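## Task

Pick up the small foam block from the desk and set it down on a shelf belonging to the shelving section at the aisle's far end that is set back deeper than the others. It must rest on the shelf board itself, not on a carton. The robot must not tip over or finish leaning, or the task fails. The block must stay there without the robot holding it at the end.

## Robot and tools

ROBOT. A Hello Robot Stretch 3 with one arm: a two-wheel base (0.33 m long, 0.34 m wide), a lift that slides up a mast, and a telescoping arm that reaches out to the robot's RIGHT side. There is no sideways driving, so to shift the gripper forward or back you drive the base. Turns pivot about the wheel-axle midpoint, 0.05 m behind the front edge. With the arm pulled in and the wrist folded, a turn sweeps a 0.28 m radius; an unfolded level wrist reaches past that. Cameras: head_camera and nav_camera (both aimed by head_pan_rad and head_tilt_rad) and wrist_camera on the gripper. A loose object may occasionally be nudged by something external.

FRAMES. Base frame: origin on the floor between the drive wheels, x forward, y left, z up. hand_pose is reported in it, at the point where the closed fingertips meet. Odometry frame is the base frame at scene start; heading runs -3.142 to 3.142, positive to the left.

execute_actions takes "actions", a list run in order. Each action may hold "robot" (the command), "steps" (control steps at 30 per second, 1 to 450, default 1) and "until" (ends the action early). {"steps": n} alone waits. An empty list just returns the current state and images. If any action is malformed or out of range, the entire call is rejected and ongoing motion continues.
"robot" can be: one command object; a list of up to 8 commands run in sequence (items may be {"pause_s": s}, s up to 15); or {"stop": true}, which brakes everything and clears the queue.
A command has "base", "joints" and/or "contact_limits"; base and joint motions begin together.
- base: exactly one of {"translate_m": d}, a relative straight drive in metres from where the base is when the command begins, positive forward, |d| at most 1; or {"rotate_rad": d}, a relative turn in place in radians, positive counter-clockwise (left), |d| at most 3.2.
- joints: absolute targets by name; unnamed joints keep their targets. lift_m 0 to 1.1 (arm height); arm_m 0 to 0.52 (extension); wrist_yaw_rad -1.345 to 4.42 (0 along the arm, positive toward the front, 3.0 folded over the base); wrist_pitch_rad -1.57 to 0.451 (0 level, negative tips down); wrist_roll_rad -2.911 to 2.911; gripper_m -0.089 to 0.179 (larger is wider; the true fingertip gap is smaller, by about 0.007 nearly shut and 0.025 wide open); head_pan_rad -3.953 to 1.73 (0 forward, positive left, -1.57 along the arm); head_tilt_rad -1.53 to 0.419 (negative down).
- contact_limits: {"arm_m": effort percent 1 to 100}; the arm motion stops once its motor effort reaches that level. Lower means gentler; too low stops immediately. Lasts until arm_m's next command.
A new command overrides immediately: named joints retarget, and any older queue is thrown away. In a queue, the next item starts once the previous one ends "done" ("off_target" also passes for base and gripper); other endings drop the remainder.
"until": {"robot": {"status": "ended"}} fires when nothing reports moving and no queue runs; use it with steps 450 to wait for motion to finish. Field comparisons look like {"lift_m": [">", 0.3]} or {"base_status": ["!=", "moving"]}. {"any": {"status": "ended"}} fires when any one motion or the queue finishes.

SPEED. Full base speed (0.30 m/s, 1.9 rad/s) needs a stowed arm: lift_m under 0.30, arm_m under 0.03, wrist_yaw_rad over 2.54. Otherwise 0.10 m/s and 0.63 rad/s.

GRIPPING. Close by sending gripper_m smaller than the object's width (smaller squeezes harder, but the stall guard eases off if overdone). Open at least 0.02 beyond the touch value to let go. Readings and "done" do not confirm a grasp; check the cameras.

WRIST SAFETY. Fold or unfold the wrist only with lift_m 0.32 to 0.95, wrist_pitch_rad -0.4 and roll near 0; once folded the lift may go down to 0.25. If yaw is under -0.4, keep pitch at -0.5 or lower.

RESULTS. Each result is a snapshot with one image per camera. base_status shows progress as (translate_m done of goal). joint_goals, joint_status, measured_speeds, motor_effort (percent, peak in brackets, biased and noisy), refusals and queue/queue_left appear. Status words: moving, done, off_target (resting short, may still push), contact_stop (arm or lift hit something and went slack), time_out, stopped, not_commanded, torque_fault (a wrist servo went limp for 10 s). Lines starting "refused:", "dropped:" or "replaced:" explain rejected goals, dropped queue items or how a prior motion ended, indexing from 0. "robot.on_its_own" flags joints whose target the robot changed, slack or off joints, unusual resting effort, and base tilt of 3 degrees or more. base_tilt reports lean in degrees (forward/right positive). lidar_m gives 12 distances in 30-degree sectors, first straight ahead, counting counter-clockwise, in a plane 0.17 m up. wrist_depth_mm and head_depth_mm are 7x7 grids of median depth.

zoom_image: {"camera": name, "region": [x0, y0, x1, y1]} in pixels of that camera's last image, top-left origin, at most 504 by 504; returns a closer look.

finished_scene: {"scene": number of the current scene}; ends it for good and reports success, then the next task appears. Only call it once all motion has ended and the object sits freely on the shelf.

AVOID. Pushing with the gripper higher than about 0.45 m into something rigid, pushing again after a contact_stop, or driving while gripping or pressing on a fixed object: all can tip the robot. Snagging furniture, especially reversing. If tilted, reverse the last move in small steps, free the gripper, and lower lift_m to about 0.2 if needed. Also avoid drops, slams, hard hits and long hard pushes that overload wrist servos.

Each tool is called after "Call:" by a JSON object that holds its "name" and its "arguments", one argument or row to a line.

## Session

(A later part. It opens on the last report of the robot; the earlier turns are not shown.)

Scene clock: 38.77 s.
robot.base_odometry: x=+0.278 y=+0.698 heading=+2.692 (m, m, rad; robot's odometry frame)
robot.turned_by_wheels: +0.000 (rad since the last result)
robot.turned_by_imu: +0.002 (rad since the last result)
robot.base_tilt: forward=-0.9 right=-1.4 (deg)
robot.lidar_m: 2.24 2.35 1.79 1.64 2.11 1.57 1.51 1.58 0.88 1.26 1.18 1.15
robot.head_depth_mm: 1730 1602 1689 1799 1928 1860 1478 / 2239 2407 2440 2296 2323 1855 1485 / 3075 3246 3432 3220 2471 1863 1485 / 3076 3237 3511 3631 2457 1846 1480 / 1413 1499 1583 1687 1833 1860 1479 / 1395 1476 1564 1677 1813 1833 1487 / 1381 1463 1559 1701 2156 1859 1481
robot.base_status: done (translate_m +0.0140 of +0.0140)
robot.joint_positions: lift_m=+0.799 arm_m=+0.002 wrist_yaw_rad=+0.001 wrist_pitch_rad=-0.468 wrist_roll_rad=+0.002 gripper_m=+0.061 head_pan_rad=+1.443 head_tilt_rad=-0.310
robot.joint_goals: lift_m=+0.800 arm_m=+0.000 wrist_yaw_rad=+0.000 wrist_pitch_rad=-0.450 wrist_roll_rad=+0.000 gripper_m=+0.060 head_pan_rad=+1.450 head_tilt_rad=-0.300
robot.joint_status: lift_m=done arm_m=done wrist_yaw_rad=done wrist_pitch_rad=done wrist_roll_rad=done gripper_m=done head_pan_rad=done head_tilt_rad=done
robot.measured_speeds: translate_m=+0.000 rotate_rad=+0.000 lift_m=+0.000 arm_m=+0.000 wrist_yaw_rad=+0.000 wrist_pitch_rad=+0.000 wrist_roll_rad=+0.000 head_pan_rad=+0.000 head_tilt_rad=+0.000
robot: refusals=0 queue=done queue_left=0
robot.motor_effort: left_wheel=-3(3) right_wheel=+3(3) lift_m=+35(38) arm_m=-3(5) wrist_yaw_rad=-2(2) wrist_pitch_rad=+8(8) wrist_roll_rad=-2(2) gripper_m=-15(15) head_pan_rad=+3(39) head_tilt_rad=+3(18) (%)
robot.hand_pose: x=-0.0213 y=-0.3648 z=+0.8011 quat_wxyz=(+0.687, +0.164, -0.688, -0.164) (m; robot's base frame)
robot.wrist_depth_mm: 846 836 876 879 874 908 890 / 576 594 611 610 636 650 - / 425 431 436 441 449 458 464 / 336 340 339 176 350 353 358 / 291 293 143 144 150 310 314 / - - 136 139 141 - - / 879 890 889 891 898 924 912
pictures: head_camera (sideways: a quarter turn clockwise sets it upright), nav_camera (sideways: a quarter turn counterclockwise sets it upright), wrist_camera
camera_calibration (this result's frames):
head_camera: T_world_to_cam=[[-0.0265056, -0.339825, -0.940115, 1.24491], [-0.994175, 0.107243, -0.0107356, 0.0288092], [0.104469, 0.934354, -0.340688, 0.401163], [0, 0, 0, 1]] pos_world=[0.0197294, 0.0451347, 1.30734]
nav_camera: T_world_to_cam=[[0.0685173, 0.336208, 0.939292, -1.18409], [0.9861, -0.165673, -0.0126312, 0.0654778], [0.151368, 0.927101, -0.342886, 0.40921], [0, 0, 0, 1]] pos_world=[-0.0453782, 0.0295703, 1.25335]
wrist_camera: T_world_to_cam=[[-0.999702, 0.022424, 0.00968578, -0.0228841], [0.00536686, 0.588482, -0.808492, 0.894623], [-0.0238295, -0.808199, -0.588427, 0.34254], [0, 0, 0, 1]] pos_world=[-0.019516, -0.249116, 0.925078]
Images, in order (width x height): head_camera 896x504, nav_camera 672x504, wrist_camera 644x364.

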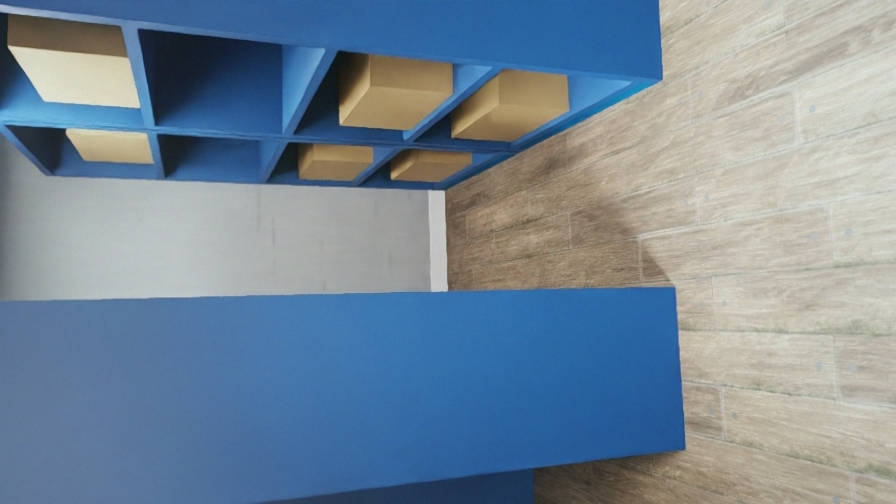

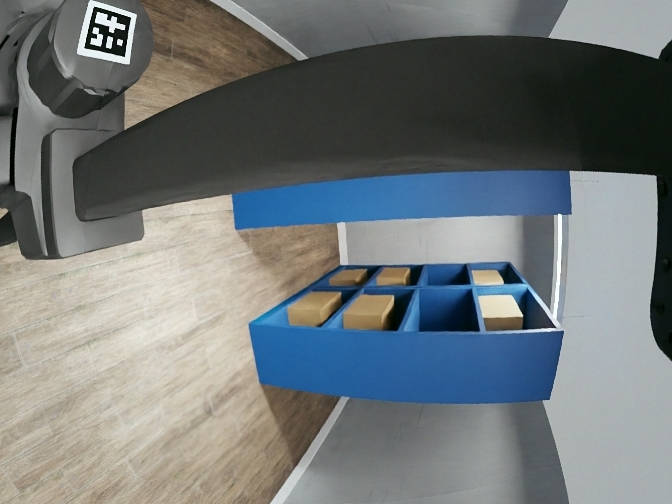

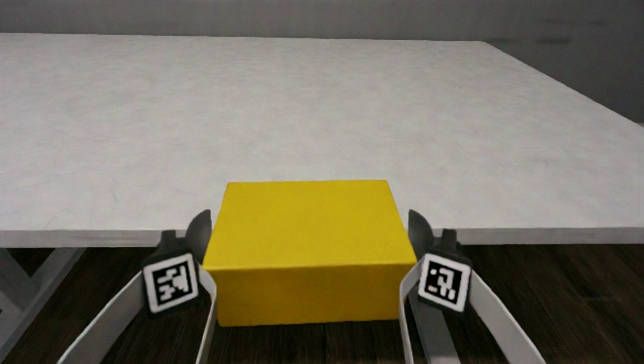

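Call:
{"name": "execute_actions", "arguments": {
  "actions": []
}}

Scene clock: 39.93 s.
robot.base_odometry: x=+0.278 y=+0.698 heading=+2.692 (m, m, rad; robot's odometry frame)
robot.turned_by_wheels: +0.000 (rad since the last result)
robot.turned_by_imu: +0.000 (rad since the last result)
robot.base_tilt: forward=-0.8 right=-1.4 (deg)
robot.lidar_m: 2.24 2.35 1.78 1.65 2.11 1.57 1.52 1.58 0.88 1.26 1.17 1.16
robot.head_depth_mm: 1712 1617 1696 1805 1930 1852 1489 / 2229 2399 2461 2303 2327 1853 1488 / 3102 3269 3398 3216 2472 1847 1492 / 3101 3268 3507 3625 2455 1857 1475 / 1416 1506 1583 1690 1839 1861 1481 / 1395 1474 1570 1674 1803 1857 1483 / 1382 1466 1568 1701 2152 1846 1485
robot.base_status: done (translate_m +0.0140 of +0.0140)
robot.joint_positions: lift_m=+0.799 arm_m=+0.002 wrist_yaw_rad=+0.001 wrist_pitch_rad=-0.468 wrist_roll_rad=+0.002 gripper_m=+0.061 head_pan_rad=+1.443 head_tilt_rad=-0.310
robot.joint_goals: lift_m=+0.800 arm_m=+0.000 wrist_yaw_rad=+0.000 wrist_pitch_rad=-0.450 wrist_roll_rad=+0.000 gripper_m=+0.060 head_pan_rad=+1.450 head_tilt_rad=-0.300
robot.joint_status: lift_m=done arm_m=done wrist_yaw_rad=done wrist_pitch_rad=done wrist_roll_rad=done gripper_m=done head_pan_rad=done head_tilt_rad=done
robot.measured_speeds: translate_m=+0.000 rotate_rad=+0.000 lift_m=+0.000 arm_m=+0.000 wrist_yaw_rad=+0.000 wrist_pitch_rad=+0.000 wrist_roll_rad=+0.000 head_pan_rad=+0.000 head_tilt_rad=+0.000
robot: refusals=0 queue=done queue_left=0
robot.motor_effort: left_wheel=-4(3) right_wheel=+3(2) lift_m=+35(35) arm_m=-3(3) wrist_yaw_rad=-2(2) wrist_pitch_rad=+7(7) wrist_roll_rad=-1(1) gripper_m=-15(15) head_pan_rad=+3(4) head_tilt_rad=+3(2) (%)
robot.hand_pose: x=-0.0213 y=-0.3648 z=+0.8011 quat_wxyz=(+0.687, +0.164, -0.688, -0.164) (m; robot's base frame)
robot.wrist_depth_mm: 834 863 879 888 889 902 889 / 583 596 599 622 628 647 - / 425 427 433 443 451 460 464 / 335 338 340 176 349 354 358 / 294 294 143 144 150 311 315 / - - 135 138 141 - - / 888 895 887 890 885 928 942
pictures: head_camera (sideways: a quarter turn clockwise sets it upright), nav_camera (sideways: a quarter turn counterclockwise sets it upright), wrist_camera
camera_calibration (this result's frames):
head_camera: T_world_to_cam=[[-0.0265056, -0.339825, -0.940115, 1.24491], [-0.994175, 0.107243, -0.0107356, 0.0288092], [0.104469, 0.934354, -0.340688, 0.401163], [0, 0, 0, 1]] pos_world=[0.0197294, 0.0451347, 1.30734]
nav_camera: T_world_to_cam=[[0.0685172, 0.336208, 0.939292, -1.18409], [0.9861, -0.165673, -0.0126312, 0.0654778], [0.151368, 0.927101, -0.342886, 0.40921], [0, 0, 0, 1]] pos_world=[-0.0453783, 0.0295703, 1.25335]
wrist_camera: T_world_to_cam=[[-0.999702, 0.0224238, 0.00968584, -0.0228842], [0.00536667, 0.588482, -0.808492, 0.894623], [-0.0238294, -0.808199, -0.588427, 0.34254], [0, 0, 0, 1]] pos_world=[-0.019516, -0.249116, 0.925078]
Images, in order (width x height): head_camera 896x504, nav_camera 672x504, wrist_camera 644x364.

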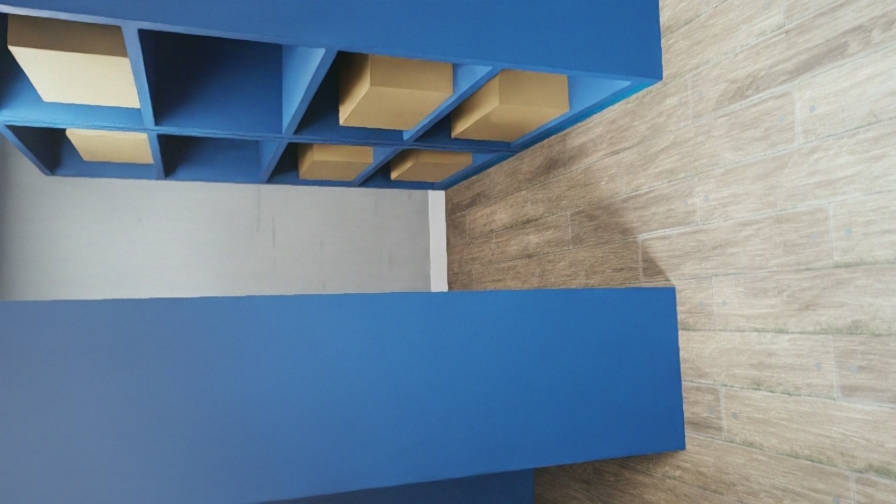

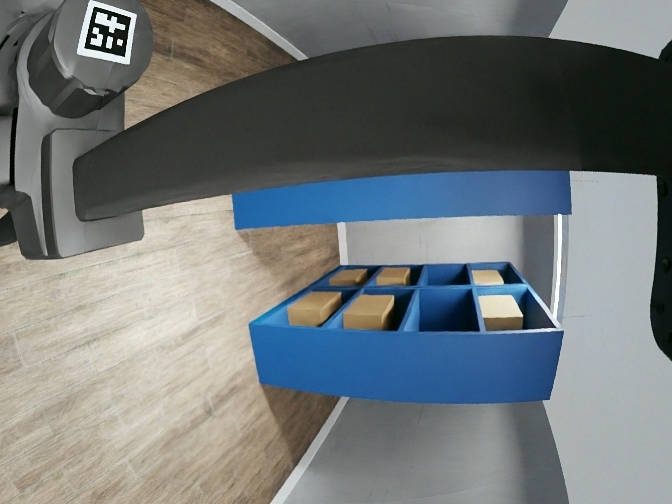

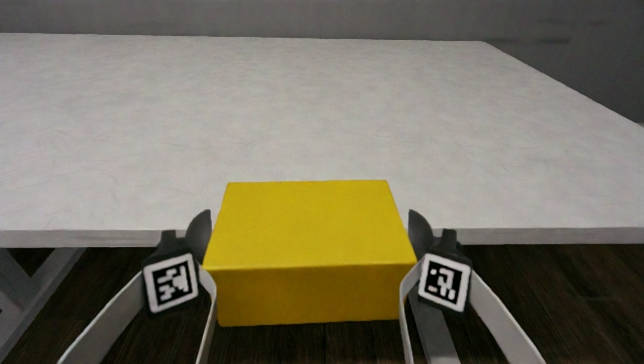

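Call:
{"name": "execute_actions", "arguments": {
  "actions": [
    {"robot":{"base":{"rotate_rad":1.258},"joints":{"wrist_yaw_rad":2.6,"wrist_pitch_rad":-0.4,"head_pan_rad":0.28,"head_tilt_rad":-0.45}},"steps":120,"until":{"robot":{"wrist_yaw_rad":[">",1.0]}}},
    {"robot":{"joints":{"lift_m":0.28}},"steps":150,"until":{"robot":{"base_status":["!=","moving"]}}},
    {"robot":{"base":{"translate_m":1.0}},"steps":200,"until":{"robot":{"translate_m":[">",0.308],"lift_m":["<",0.297],"wrist_yaw_rad":[">",2.55]}}},
    {"robot":{"base":{"translate_m":1.0}},"steps":450,"until":{"robot":{"status":"ended"}}}
  ]
}}

Scene clock: 54.83 s.
robot.base_odometry: x=-0.630 y=-0.252 heading=-2.334 (m, m, rad; robot's odometry frame)
robot.turned_by_wheels: +1.258 (rad since the last result)
robot.turned_by_imu: +1.279 (rad since the last result)
robot.base_tilt: forward=-0.8 right=-1.4 (deg)
robot.lidar_m: 0.86 0.74 0.51 0.76 1.90 2.15 2.19 2.09 2.19 1.88 1.87 0.50
robot.head_depth_mm: 1073 1152 1068 1088 983 975 1197 / 1878 1966 1719 1410 1491 1487 1291 / 1921 2088 2249 2423 2015 1603 1333 / 1932 2078 2291 2460 2015 1601 1343 / 1927 2096 2279 2486 2024 1602 1335 / 1934 2092 2264 2366 1612 1516 1319 / 1076 1154 1158 1398 1193 1085 1073
robot.base_status: done (translate_m +1.0000 of +1.0000)
robot.joint_positions: lift_m=+0.281 arm_m=+0.002 wrist_yaw_rad=+2.598 wrist_pitch_rad=-0.421 wrist_roll_rad=+0.002 gripper_m=+0.061 head_pan_rad=+0.287 head_tilt_rad=-0.445
robot.joint_goals: lift_m=+0.280 arm_m=+0.000 wrist_yaw_rad=+2.600 wrist_pitch_rad=-0.400 wrist_roll_rad=+0.000 gripper_m=+0.060 head_pan_rad=+0.280 head_tilt_rad=-0.450
robot.joint_status: lift_m=done arm_m=done wrist_yaw_rad=done wrist_pitch_rad=done wrist_roll_rad=done gripper_m=done head_pan_rad=done head_tilt_rad=done
robot.measured_speeds: translate_m=+0.000 rotate_rad=+0.000 lift_m=+0.000 arm_m=+0.000 wrist_yaw_rad=+0.000 wrist_pitch_rad=+0.000 wrist_roll_rad=+0.000 head_pan_rad=+0.000 head_tilt_rad=+0.000
robot: refusals=0 queue=done queue_left=0
robot.motor_effort: left_wheel=-4(10) right_wheel=+3(8) lift_m=+13(39) arm_m=-3(3) wrist_yaw_rad=+3(4) wrist_pitch_rad=+9(10) wrist_roll_rad=-1(1) gripper_m=-14(15) head_pan_rad=-3(38) head_tilt_rad=-2(13) (%)
robot.hand_pose: x=+0.0946 y=+0.0448 z=+0.2926 quat_wxyz=(+0.328, +0.706, -0.043, +0.626) (m; robot's base frame)
robot.wrist_depth_mm: - - 556 690 825 - - / - - 629 737 919 - - / 916 928 710 762 909 - - / 710 710 683 176 738 742 753 / 569 576 143 144 150 591 591 / 478 494 135 138 141 496 503 / - - 408 409 420 428 430
pictures: head_camera (sideways: a quarter turn clockwise sets it upright), nav_camera (sideways: a quarter turn counterclockwise sets it upright), wrist_camera
camera_calibration (this result's frames):
head_camera: T_world_to_cam=[[-0.440572, -0.147776, -0.885471, 1.17614], [-0.303716, 0.95273, -0.00788513, 0.0208847], [0.84478, 0.265458, -0.464628, 0.557932], [0, 0, 0, 1]] pos_world=[0.0531862, 0.00580022, 1.30083]
nav_camera: T_world_to_cam=[[0.45407, 0.107834, 0.884416, -1.11484], [0.244477, -0.969628, -0.00729456, 0.0630522], [0.856768, 0.219532, -0.466642, 0.565952], [0, 0, 0, 1]] pos_world=[0.00591243, 0.0571101, 1.25054]
wrist_camera: T_world_to_cam=[[0.843178, -0.537566, 0.00857636, -0.0602633], [-0.289593, -0.467553, -0.835183, 0.32486], [0.452976, 0.701724, -0.549906, 0.253163], [0, 0, 0, 1]] pos_world=[0.0302128, -0.0581569, 0.411051]
Images, in order (width x height): head_camera 896x504, nav_camera 672x504, wrist_camera 644x364.

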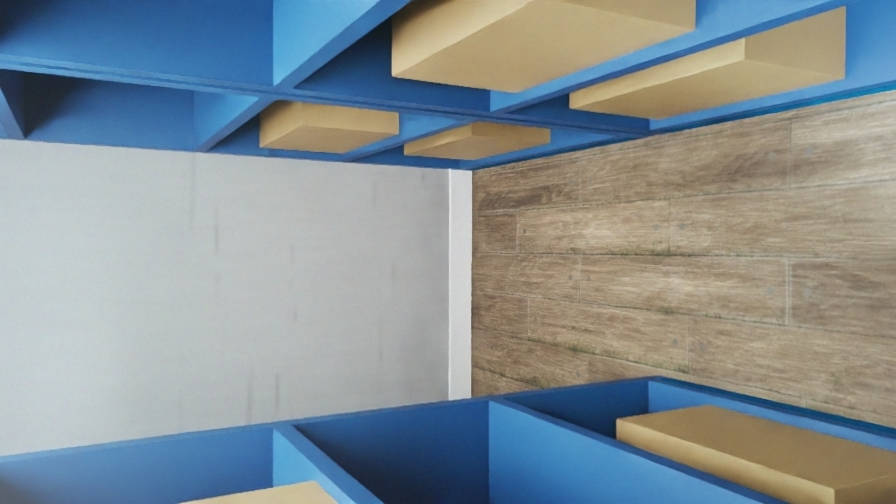

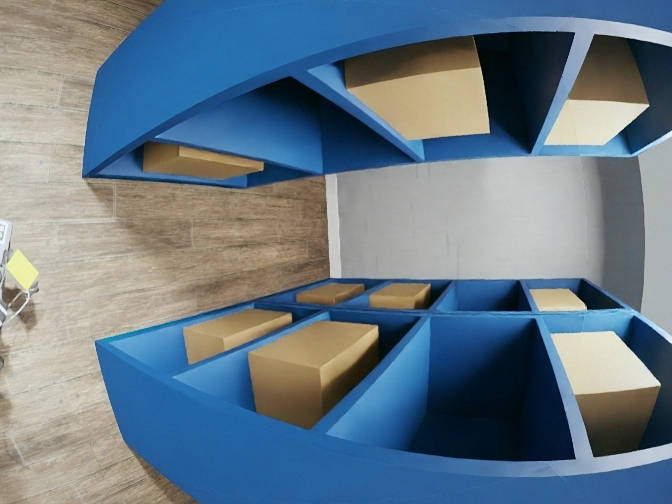

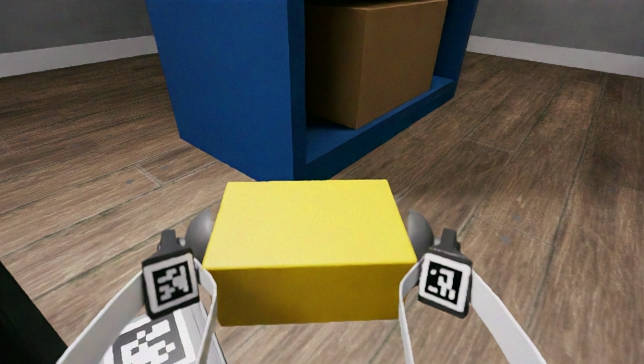

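Call:
{"name": "zoom_image", "arguments": {
  "camera": "head_camera",
  "region": [430, 60, 896, 200]
}}

Call:
{"name": "zoom_image", "arguments": {
  "camera": "head_camera",
  "region": [430, 340, 896, 504]
}}

Region (430, 60, 896, 200) of head_camera's 896x504 image, scaled by 1.082, with more detail than that image has; it fills the top 151 rows of this view, and the rest is white.

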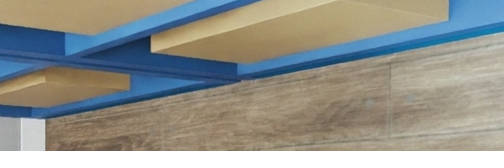

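Region (430, 340, 896, 504) of head_camera's 896x504 image, scaled by 1.082, with more detail than that image has; it fills the top 177 rows of this view, and the rest is white.

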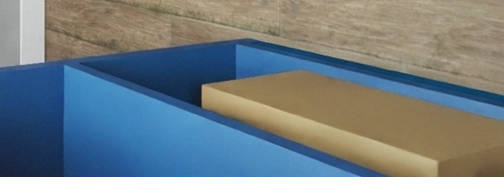

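Call:
{"name": "execute_actions", "arguments": {
  "actions": [
    {"robot":{"base":{"rotate_rad":0.318},"joints":{"head_pan_rad":0.0,"head_tilt_rad":-0.5}},"steps":120,"until":{"robot":{"base_status":["!=","moving"]}}},
    {"robot":{"base":{"translate_m":1.0}},"steps":200,"until":{"robot":{"translate_m":[">",0.85]}}}
  ]
}}

Call:
{"name": "execute_actions", "arguments": {
  "actions": [
    {"robot":{"base":{"translate_m":0.96},"joints":{"head_pan_rad":1.5,"head_tilt_rad":-0.45}},"steps":300,"until":{"robot":{"status":"ended"}}}
  ]
}}

Scene clock: 63.10 s.
robot.base_odometry: x=-0.999 y=-1.025 heading=-2.016 (m, m, rad; robot's odometry frame)
robot.turned_by_wheels: +0.318 (rad since the last result)
robot.turned_by_imu: +0.325 (rad since the last result)
robot.base_tilt: forward=-0.1 right=-0.9 (deg)
robot.lidar_m: 1.40 0.52 0.33 0.32 0.34 0.51 2.93 0.52 0.60 0.33 0.34 0.48
robot.head_depth_mm: 1156 1231 1297 1178 1157 1212 1232 / 1179 1284 1416 1567 1714 1504 1291 / 1181 1292 1429 1597 1759 1531 1299 / 1183 1302 1435 1594 1774 1546 1295 / 1190 1304 1444 1619 1790 1541 1298 / 1200 1309 1437 1618 1783 1540 1294 / 1205 1311 1459 1626 1788 1552 1294
robot.base_status: moving (translate_m +0.8562 of +1.0000)
robot.joint_positions: lift_m=+0.281 arm_m=+0.002 wrist_yaw_rad=+2.598 wrist_pitch_rad=-0.421 wrist_roll_rad=+0.002 gripper_m=+0.061 head_pan_rad=+0.007 head_tilt_rad=-0.495
robot.joint_goals: lift_m=+0.280 arm_m=+0.000 wrist_yaw_rad=+2.600 wrist_pitch_rad=-0.400 wrist_roll_rad=+0.000 gripper_m=+0.060 head_pan_rad=+0.000 head_tilt_rad=-0.500
robot.joint_status: lift_m=done arm_m=done wrist_yaw_rad=done wrist_pitch_rad=done wrist_roll_rad=done gripper_m=done head_pan_rad=done head_tilt_rad=done
robot.measured_speeds: translate_m=+0.294 rotate_rad=+0.000 lift_m=+0.000 arm_m=+0.000 wrist_yaw_rad=+0.000 wrist_pitch_rad=+0.000 wrist_roll_rad=+0.000 head_pan_rad=+0.000 head_tilt_rad=+0.000
robot: refusals=0 queue=running queue_left=0
robot.motor_effort: left_wheel=-1(12) right_wheel=+5(7) lift_m=+13(13) arm_m=-3(3) wrist_yaw_rad=+2(2) wrist_pitch_rad=+9(9) wrist_roll_rad=-1(1) gripper_m=-14(16) head_pan_rad=-3(22) head_tilt_rad=-1(8) (%)
robot.hand_pose: x=+0.0946 y=+0.0448 z=+0.2926 quat_wxyz=(+0.328, +0.706, -0.043, +0.626) (m; robot's base frame)
robot.wrist_depth_mm: 403 416 430 619 500 - - / 289 321 372 626 550 - - / 308 345 400 679 608 - - / 328 372 414 176 668 742 752 / 349 396 143 144 150 597 610 / 375 401 135 139 141 499 500 / - - 407 413 423 423 430
pictures: head_camera (sideways: a quarter turn clockwise sets it upright), nav_camera (sideways: a quarter turn counterclockwise sets it upright), wrist_camera
camera_calibration (this result's frames):
head_camera: T_world_to_cam=[[-0.507445, -0.0206276, -0.861437, 1.1452], [-0.0290766, 0.999554, -0.00680679, 0.0178051], [0.861193, 0.0215936, -0.507818, 0.61403], [0, 0, 0, 1]] pos_world=[0.0528452, -0.0074335, 1.29846]
nav_camera: T_world_to_cam=[[0.50933, -0.0214901, 0.860303, -1.08373], [-0.0332002, -0.999435, -0.00530989, 0.0621619], [0.859931, -0.0258577, -0.509755, 0.622031], [0, 0, 0, 1]] pos_world=[0.0191372, 0.0549215, 1.24975]
wrist_camera: T_world_to_cam=[[0.84319, -0.537547, 0.0085769, -0.0602607], [-0.289582, -0.46756, -0.835183, 0.324857], [0.452961, 0.701734, -0.549906, 0.253163], [0, 0, 0, 1]] pos_world=[0.0302108, -0.0581562, 0.411047]
Images, in order (width x height): head_camera 896x504, nav_camera 672x504, wrist_camera 644x364.

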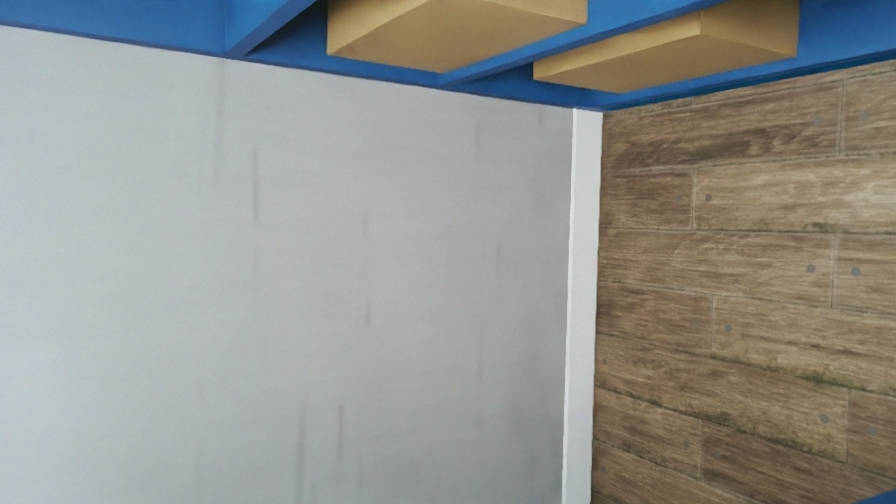

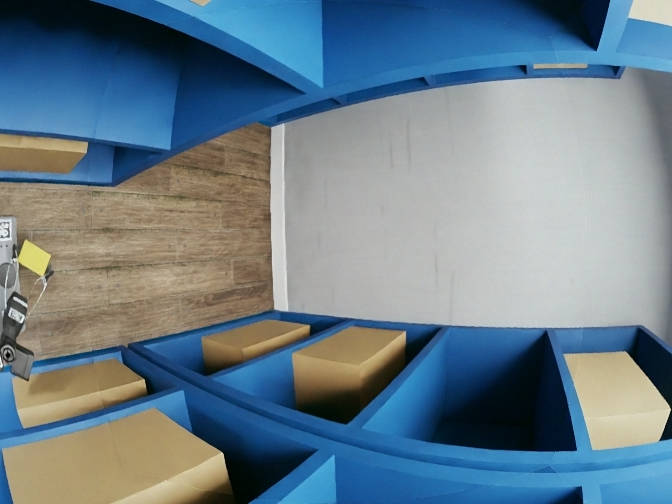

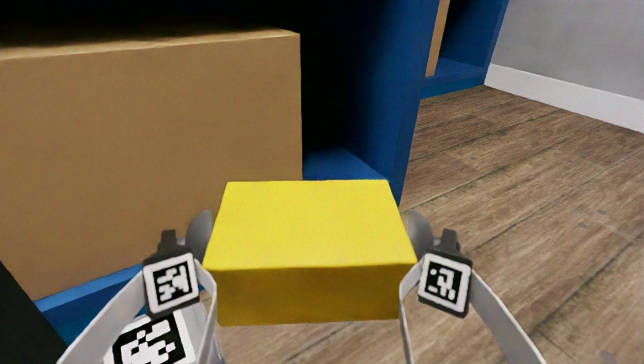

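Scene clock: 67.53 s.
robot.base_odometry: x=-1.412 y=-1.891 heading=-2.016 (m, m, rad; robot's odometry frame)
robot.turned_by_wheels: +0.000 (rad since the last result)
robot.turned_by_imu: +0.004 (rad since the last result)
robot.base_tilt: forward=-0.9 right=-1.4 (deg)
robot.lidar_m: 0.46 0.48 0.67 0.76 0.68 0.57 1.40 0.54 0.36 0.35 0.37 0.48
robot.head_depth_mm: 1005 1073 947 1141 1094 1060 1217 / 1004 1088 947 1319 1168 1374 1254 / 1000 1090 951 1320 1172 1100 1241 / 994 1087 948 1309 1168 1095 1185 / 1003 1081 952 1305 1171 1092 1177 / 992 1077 950 1303 1174 1081 1172 / 992 1080 949 1289 1172 1080 1210
robot.base_status: done (translate_m +0.9600 of +0.9600)
robot.joint_positions: lift_m=+0.281 arm_m=+0.002 wrist_yaw_rad=+2.598 wrist_pitch_rad=-0.421 wrist_roll_rad=+0.002 gripper_m=+0.061 head_pan_rad=+1.493 head_tilt_rad=-0.458
robot.joint_goals: lift_m=+0.280 arm_m=+0.000 wrist_yaw_rad=+2.600 wrist_pitch_rad=-0.400 wrist_roll_rad=+0.000 gripper_m=+0.060 head_pan_rad=+1.500 head_tilt_rad=-0.450
robot.joint_status: lift_m=done arm_m=done wrist_yaw_rad=done wrist_pitch_rad=done wrist_roll_rad=done gripper_m=done head_pan_rad=done head_tilt_rad=done
robot.measured_speeds: translate_m=+0.000 rotate_rad=+0.000 lift_m=+0.000 arm_m=+0.000 wrist_yaw_rad=+0.000 wrist_pitch_rad=+0.000 wrist_roll_rad=+0.000 head_pan_rad=+0.000 head_tilt_rad=+0.000
robot: refusals=0 queue=done queue_left=0
robot.motor_effort: left_wheel=-5(11) right_wheel=+3(5) lift_m=+13(13) arm_m=-3(3) wrist_yaw_rad=+3(2) wrist_pitch_rad=+9(9) wrist_roll_rad=-1(1) gripper_m=-15(15) head_pan_rad=+3(38) head_tilt_rad=+3(7) (%)
robot.hand_pose: x=+0.0946 y=+0.0448 z=+0.2926 quat_wxyz=(+0.328, +0.706, -0.043, +0.626) (m; robot's base frame)
robot.wrist_depth_mm: 596 639 - 704 499 390 316 / 612 677 - 770 532 404 330 / 651 724 834 824 564 428 341 / 656 713 711 176 570 442 356 / 575 577 143 144 151 464 366 / 484 496 134 138 141 462 379 / - - 408 411 425 425 384
pictures: head_camera (sideways: a quarter turn clockwise sets it upright), nav_camera (sideways: a quarter turn counterclockwise sets it upright), wrist_camera
camera_calibration (this result's frames):
head_camera: T_world_to_cam=[[-0.0200736, -0.475495, -0.879489, 1.16577], [-0.998389, 0.0562227, -0.00760932, 0.024763], [0.0530655, 0.87792, -0.475858, 0.577374], [0, 0, 0, 1]] pos_world=[0.0174858, 0.0460379, 1.30022]
nav_camera: T_world_to_cam=[[0.0622024, 0.473835, 0.878414, -1.10462], [0.993017, -0.117779, -0.00678524, 0.0578229], [0.100244, 0.872702, -0.477852, 0.585154], [0, 0, 0, 1]] pos_world=[-0.0473668, 0.0195548, 1.25033]
wrist_camera: T_world_to_cam=[[0.84319, -0.537547, 0.008577, -0.0602607], [-0.289581, -0.46756, -0.835183, 0.324857], [0.452961, 0.701734, -0.549905, 0.253163], [0, 0, 0, 1]] pos_world=[0.0302108, -0.0581562, 0.411047]
Images, in order (width x height): head_camera 896x504, nav_camera 672x504, wrist_camera 644x364.

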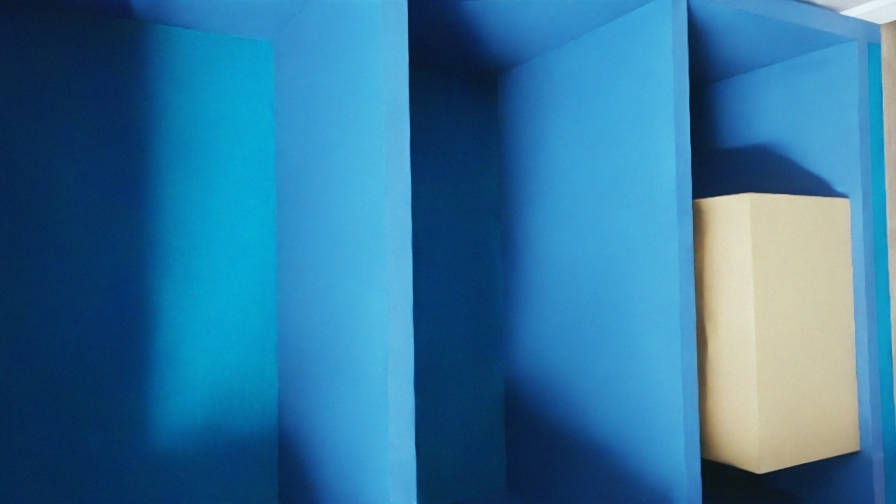

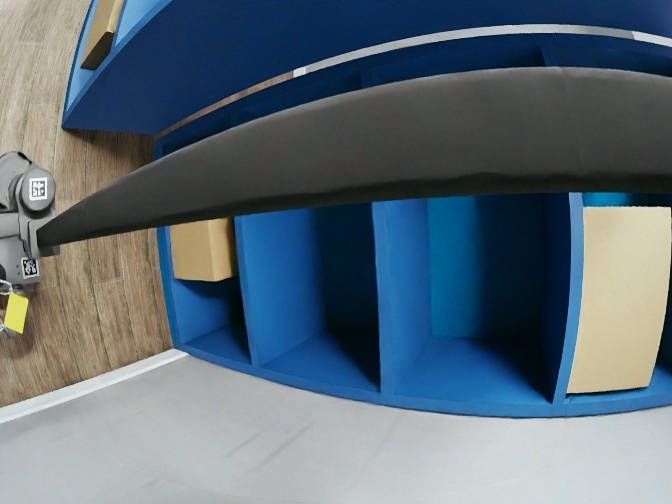

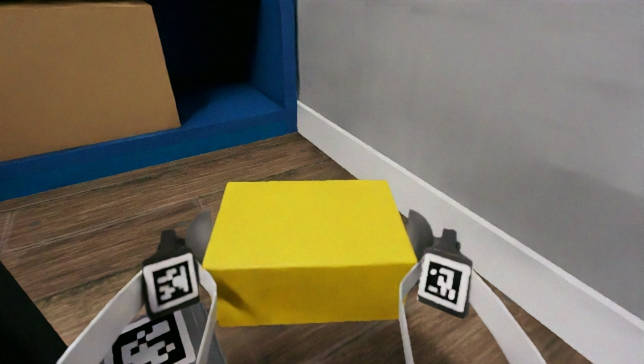

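Call:
{"name": "execute_actions", "arguments": {
  "actions": [
    {"robot":{"base":{"rotate_rad":-3.12},"joints":{"lift_m":0.61,"head_pan_rad":-1.57,"head_tilt_rad":-0.75}},"steps":200,"until":{"robot":{"rotate_rad":["<",-2.85]}}},
    {"robot":{"joints":{"wrist_yaw_rad":0.0,"wrist_pitch_rad":-0.45,"arm_m":0.29}},"steps":300,"until":{"robot":{"status":"ended"}}}
  ]
}}

Scene clock: 79.47 s.
robot.base_odometry: x=-1.412 y=-1.891 heading=+1.148 (m, m, rad; robot's odometry frame)
robot.turned_by_wheels: -3.120 (rad since the last result)
robot.turned_by_imu: -3.151 (rad since the last result)
robot.base_tilt: forward=-0.8 right=-1.4 (deg)
robot.lidar_m: 1.40 0.54 0.36 0.35 0.37 0.48 0.46 0.49 0.70 0.76 0.65 0.56
robot.head_depth_mm: 915 743 1254 1080 1397 1318 1177 / 919 747 1265 1081 - 1297 1141 / 923 750 1279 1083 1350 1318 1161 / 928 753 1288 1115 1307 1321 1160 / 929 752 1302 1120 1287 1320 1161 / 928 1210 1270 1120 1413 1324 1163 / 926 945 1068 1083 1261 1270 1165
robot.base_status: done (rotate_rad -3.1198 of -3.1200)
robot.joint_positions: lift_m=+0.609 arm_m=+0.290 wrist_yaw_rad=+0.002 wrist_pitch_rad=-0.467 wrist_roll_rad=+0.001 gripper_m=+0.061 head_pan_rad=-1.563 head_tilt_rad=-0.741
robot.joint_goals: lift_m=+0.610 arm_m=+0.290 wrist_yaw_rad=+0.000 wrist_pitch_rad=-0.450 wrist_roll_rad=+0.000 gripper_m=+0.060 head_pan_rad=-1.570 head_tilt_rad=-0.750
robot.joint_status: lift_m=done arm_m=done wrist_yaw_rad=done wrist_pitch_rad=done wrist_roll_rad=done gripper_m=done head_pan_rad=done head_tilt_rad=done
robot.measured_speeds: translate_m=+0.000 rotate_rad=+0.000 lift_m=+0.000 arm_m=+0.000 wrist_yaw_rad=+0.000 wrist_pitch_rad=+0.000 wrist_roll_rad=+0.000 head_pan_rad=+0.000 head_tilt_rad=+0.000
robot: refusals=0 queue=done queue_left=0
robot.motor_effort: left_wheel=+3(12) right_wheel=-2(6) lift_m=+35(37) arm_m=+2(1) wrist_yaw_rad=-3(5) wrist_pitch_rad=+7(9) wrist_roll_rad=-1(1) gripper_m=-16(15) head_pan_rad=-3(39) head_tilt_rad=-4(17) (%)
robot.hand_pose: x=-0.0211 y=-0.6527 z=+0.6112 quat_wxyz=(+0.688, +0.164, -0.688, -0.163) (m; robot's base frame)
robot.wrist_depth_mm: 469 590 597 583 580 571 497 / 473 568 585 603 612 605 488 / 413 421 430 431 437 441 440 / 329 331 330 176 342 349 349 / 291 294 143 144 149 290 287 / 484 475 136 139 141 656 455 / 477 443 430 425 450 636 472
pictures: head_camera (sideways: a quarter turn clockwise sets it upright), nav_camera (sideways: a quarter turn counterclockwise sets it upright), wrist_camera
camera_calibration (this result's frames):
head_camera: T_world_to_cam=[[-0.0223688, 0.702109, -0.711718, 0.94707], [0.999531, 0.0305857, -0.00124176, 0.00428418], [0.0208965, -0.711412, -0.702465, 0.872369], [0, 0, 0, 1]] pos_world=[-0.00132686, -0.0444642, 1.28686]
nav_camera: T_world_to_cam=[[-0.0197504, -0.703692, 0.710231, -0.884874], [-0.999452, 0.0327662, 0.00467124, 0.0550616], [-0.0265586, -0.70975, -0.703953, 0.880067], [0, 0, 0, 1]] pos_world=[0.0609282, 0.000144688, 1.24773]
wrist_camera: T_world_to_cam=[[-0.999717, 0.0214484, 0.0103198, -0.0154724], [0.00426319, 0.587913, -0.808913, 0.910392], [-0.023417, -0.80864, -0.587838, -0.00244909], [0, 0, 0, 1]] pos_world=[-0.0194065, -0.53688, 0.735148]
Images, in order (width x height): head_camera 896x504, nav_camera 672x504, wrist_camera 644x364.

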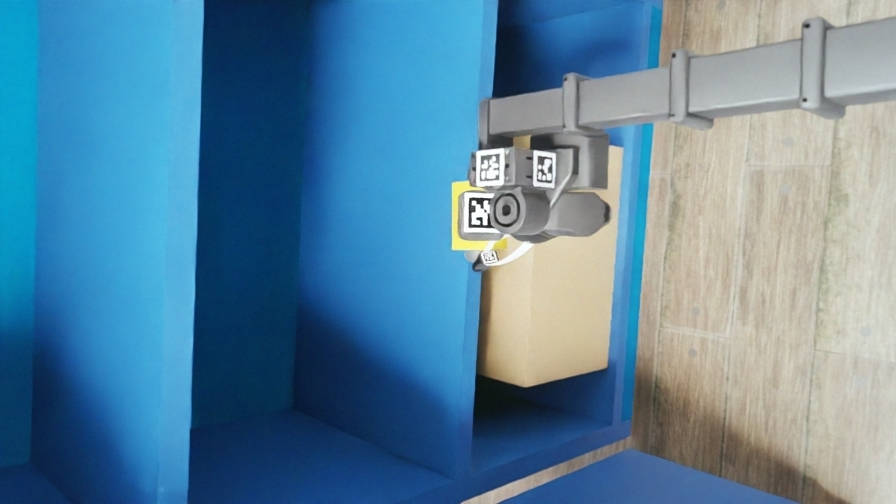

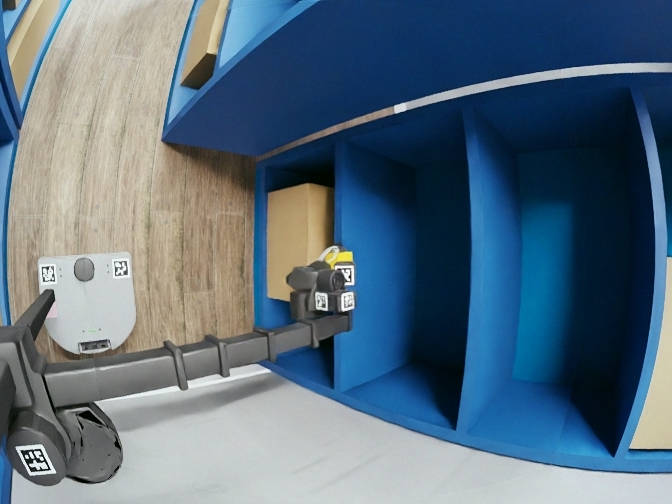

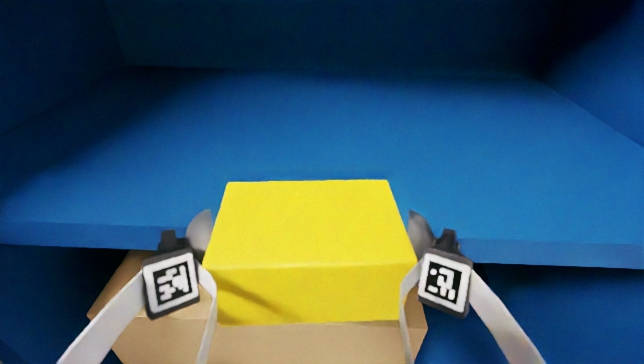

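Call:
{"name": "execute_actions", "arguments": {
  "actions": [
    {"robot":{"joints":{"arm_m":0.48,"lift_m":0.578}},"steps":200,"until":{"robot":{"status":"ended"}}}
  ]
}}

Scene clock: 82.73 s.
robot.base_odometry: x=-1.412 y=-1.891 heading=+1.148 (m, m, rad; robot's odometry frame)
robot.turned_by_wheels: +0.000 (rad since the last result)
robot.turned_by_imu: +0.001 (rad since the last result)
robot.base_tilt: forward=-0.8 right=-1.4 (deg)
robot.lidar_m: 1.40 0.54 0.36 0.35 0.37 0.47 0.46 0.49 0.70 0.76 0.65 0.56
robot.head_depth_mm: 914 745 1254 1084 1395 1313 1161 / 918 745 1267 1080 1468 - 1152 / 923 748 1284 1169 1242 1319 1159 / 923 752 1297 1113 1260 1314 1163 / 925 752 1291 1119 1284 1321 1161 / 927 1209 1266 1118 1401 1324 1162 / 923 955 1069 1088 1256 1277 1168
robot.base_status: done (rotate_rad -3.1199 of -3.1200)
robot.joint_positions: lift_m=+0.579 arm_m=+0.480 wrist_yaw_rad=+0.001 wrist_pitch_rad=-0.468 wrist_roll_rad=+0.001 gripper_m=+0.061 head_pan_rad=-1.563 head_tilt_rad=-0.741
robot.joint_goals: lift_m=+0.578 arm_m=+0.480 wrist_yaw_rad=+0.000 wrist_pitch_rad=-0.450 wrist_roll_rad=+0.000 gripper_m=+0.060 head_pan_rad=-1.570 head_tilt_rad=-0.750
robot.joint_status: lift_m=done arm_m=done wrist_yaw_rad=done wrist_pitch_rad=done wrist_roll_rad=done gripper_m=done head_pan_rad=done head_tilt_rad=done
robot.measured_speeds: translate_m=+0.000 rotate_rad=+0.000 lift_m=+0.000 arm_m=+0.000 wrist_yaw_rad=+0.000 wrist_pitch_rad=+0.000 wrist_roll_rad=+0.000 head_pan_rad=+0.000 head_tilt_rad=+0.000
robot: refusals=0 queue=done queue_left=0
robot.motor_effort: left_wheel=+3(3) right_wheel=-2(2) lift_m=+13(35) arm_m=+1(0) wrist_yaw_rad=-2(2) wrist_pitch_rad=+7(7) wrist_roll_rad=-1(1) gripper_m=-14(15) head_pan_rad=-3(3) head_tilt_rad=-3(4) (%)
robot.hand_pose: x=-0.0212 y=-0.8425 z=+0.5802 quat_wxyz=(+0.688, +0.165, -0.688, -0.164) (m; robot's base frame)
robot.wrist_depth_mm: 420 424 420 419 415 411 405 / 446 454 455 449 448 451 442 / 350 354 362 366 370 376 385 / 278 280 280 176 290 293 297 / 228 231 143 144 151 239 241 / 194 201 135 138 141 202 204 / 174 168 168 168 173 175 176
pictures: head_camera (sideways: a quarter turn clockwise sets it upright), nav_camera (sideways: a quarter turn counterclockwise sets it upright), wrist_camera
camera_calibration (this result's frames):
head_camera: T_world_to_cam=[[-0.0223689, 0.702109, -0.711718, 0.94707], [0.999531, 0.0305859, -0.00124177, 0.00428418], [0.0208967, -0.711412, -0.702464, 0.872369], [0, 0, 0, 1]] pos_world=[-0.00132684, -0.0444642, 1.28686]
nav_camera: T_world_to_cam=[[-0.0197503, -0.703692, 0.710231, -0.884874], [-0.999452, 0.0327659, 0.00467124, 0.0550616], [-0.0265585, -0.70975, -0.703953, 0.880067], [0, 0, 0, 1]] pos_world=[0.0609282, 0.000144694, 1.24773]
wrist_camera: T_world_to_cam=[[-0.999705, 0.0219632, 0.0103417, -0.0107729], [0.00457057, 0.58867, -0.80836, 0.997234], [-0.023842, -0.808075, -0.588597, -0.173329], [0, 0, 0, 1]] pos_world=[-0.0194601, -0.726868, 0.704215]
Images, in order (width x height): head_camera 896x504, nav_camera 672x504, wrist_camera 644x364.

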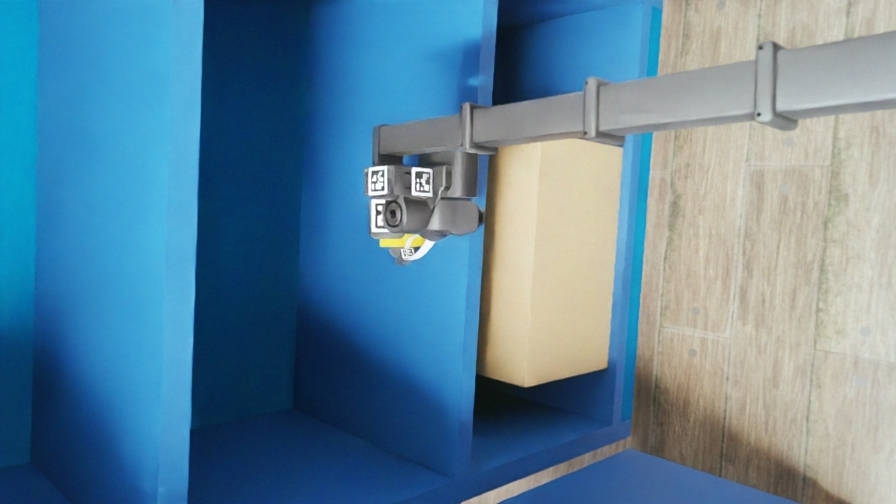

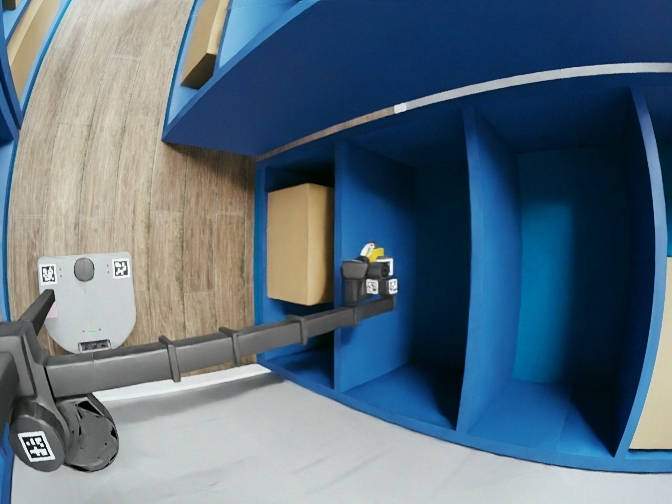

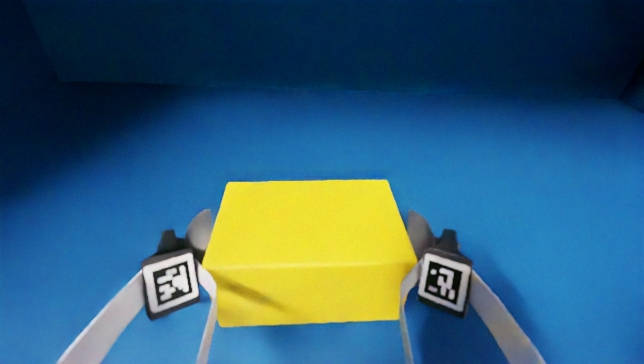

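Call:
{"name": "execute_actions", "arguments": {
  "actions": [
    {"robot":[{"joints":{"lift_m":0.559}},{"joints":{"gripper_m":0.15}},{"pause_s":0.2},{"joints":{"lift_m":0.585,"arm_m":0.37}}],"steps":300,"until":{"robot":{"status":"ended"}}}
  ]
}}

Scene clock: 87.40 s.
robot.base_odometry: x=-1.412 y=-1.891 heading=+1.148 (m, m, rad; robot's odometry frame)
robot.turned_by_wheels: +0.000 (rad since the last result)
robot.turned_by_imu: +0.001 (rad since the last result)
robot.base_tilt: forward=-0.8 right=-1.4 (deg)
robot.lidar_m: 1.41 0.54 0.36 0.35 0.37 0.48 0.46 0.49 0.70 0.76 0.66 0.57
robot.head_depth_mm: 917 743 1250 1084 1391 1318 1168 / 920 747 1262 1077 1413 - 1161 / 920 746 1283 1101 1285 1318 1167 / 928 749 1284 1083 1270 1309 1161 / 929 751 1287 1119 1280 1313 1161 / 926 1214 1270 1114 1405 1320 1167 / 922 947 1070 1087 1256 1270 1168
robot.base_status: done (rotate_rad -3.1199 of -3.1200)
robot.joint_positions: lift_m=+0.584 arm_m=+0.370 wrist_yaw_rad=+0.001 wrist_pitch_rad=-0.468 wrist_roll_rad=+0.001 gripper_m=+0.150 head_pan_rad=-1.563 head_tilt_rad=-0.741
robot.joint_goals: lift_m=+0.585 arm_m=+0.370 wrist_yaw_rad=+0.000 wrist_pitch_rad=-0.450 wrist_roll_rad=+0.000 gripper_m=+0.150 head_pan_rad=-1.570 head_tilt_rad=-0.750
robot.joint_status: lift_m=done arm_m=done wrist_yaw_rad=done wrist_pitch_rad=done wrist_roll_rad=done gripper_m=done head_pan_rad=done head_tilt_rad=done
robot.measured_speeds: translate_m=+0.000 rotate_rad=+0.000 lift_m=+0.000 arm_m=+0.000 wrist_yaw_rad=+0.000 wrist_pitch_rad=+0.000 wrist_roll_rad=+0.000 head_pan_rad=+0.000 head_tilt_rad=+0.000
robot: refusals=0 queue=done queue_left=0
robot.motor_effort: left_wheel=+3(3) right_wheel=-2(1) lift_m=+34(38) arm_m=-3(4) wrist_yaw_rad=-2(2) wrist_pitch_rad=+8(8) wrist_roll_rad=-1(1) gripper_m=+0(81) head_pan_rad=-2(4) head_tilt_rad=-4(4) (%)
robot.hand_pose: x=-0.0212 y=-0.7330 z=+0.5860 quat_wxyz=(+0.688, +0.165, -0.688, -0.164) (m; robot's base frame)
robot.wrist_depth_mm: 463 520 521 516 513 507 491 / 454 507 518 523 538 535 485 / 361 368 372 382 382 394 398 / 286 290 280 243 299 304 307 / 237 246 241 243 245 256 251 / 210 210 210 208 208 - 211 / 356 360 351 357 358 607 417
pictures: head_camera (sideways: a quarter turn clockwise sets it upright), nav_camera (sideways: a quarter turn counterclockwise sets it upright), wrist_camera
camera_calibration (this result's frames):
head_camera: T_world_to_cam=[[-0.0223688, 0.702109, -0.711718, 0.94707], [0.999531, 0.0305858, -0.00124176, 0.00428418], [0.0208966, -0.711412, -0.702465, 0.872369], [0, 0, 0, 1]] pos_world=[-0.00132685, -0.0444642, 1.28686]
nav_camera: T_world_to_cam=[[-0.0197503, -0.703692, 0.710231, -0.884874], [-0.999452, 0.032766, 0.00467124, 0.0550616], [-0.0265586, -0.70975, -0.703953, 0.880067], [0, 0, 0, 1]] pos_world=[0.0609282, 0.000144694, 1.24773]
wrist_camera: T_world_to_cam=[[-0.999705, 0.0219658, 0.010341, -0.0132367], [0.004572, 0.588648, -0.808377, 0.937494], [-0.0238439, -0.808091, -0.588575, -0.0814181], [0, 0, 0, 1]] pos_world=[-0.0194604, -0.617356, 0.710064]
Images, in order (width x height): head_camera 896x504, nav_camera 672x504, wrist_camera 644x364.

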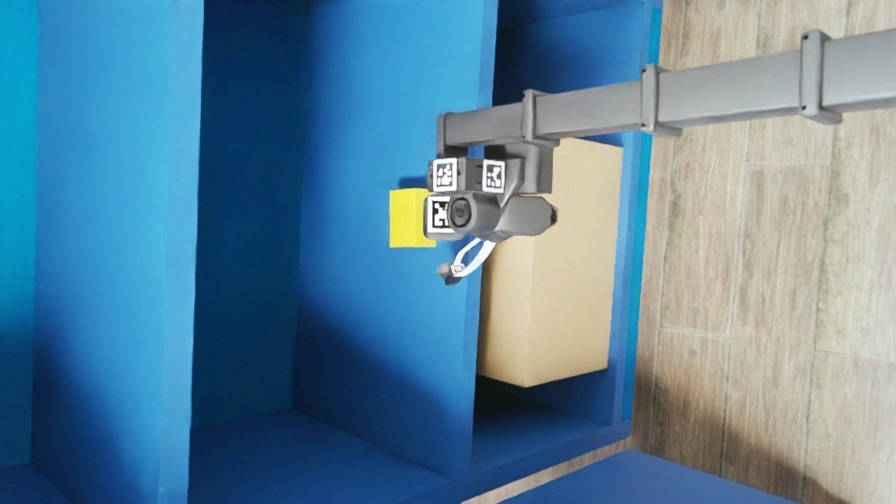

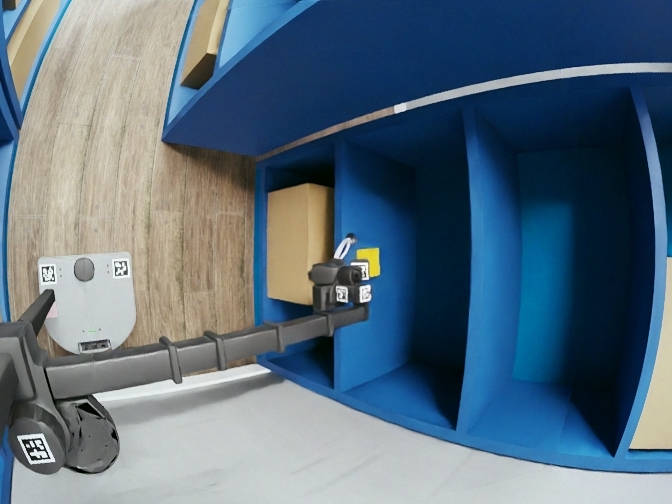

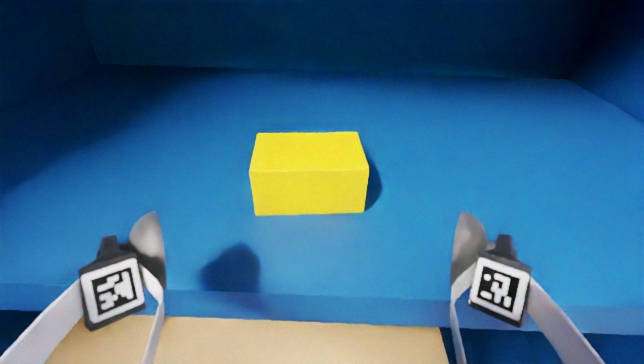

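The block is resting on the shelf of the set-back section, clear of the gripper, and the robot is level and idle.

Call:
{"name": "finished_scene", "arguments": {
  "scene": 2
}}

The scene is finished: the task was done.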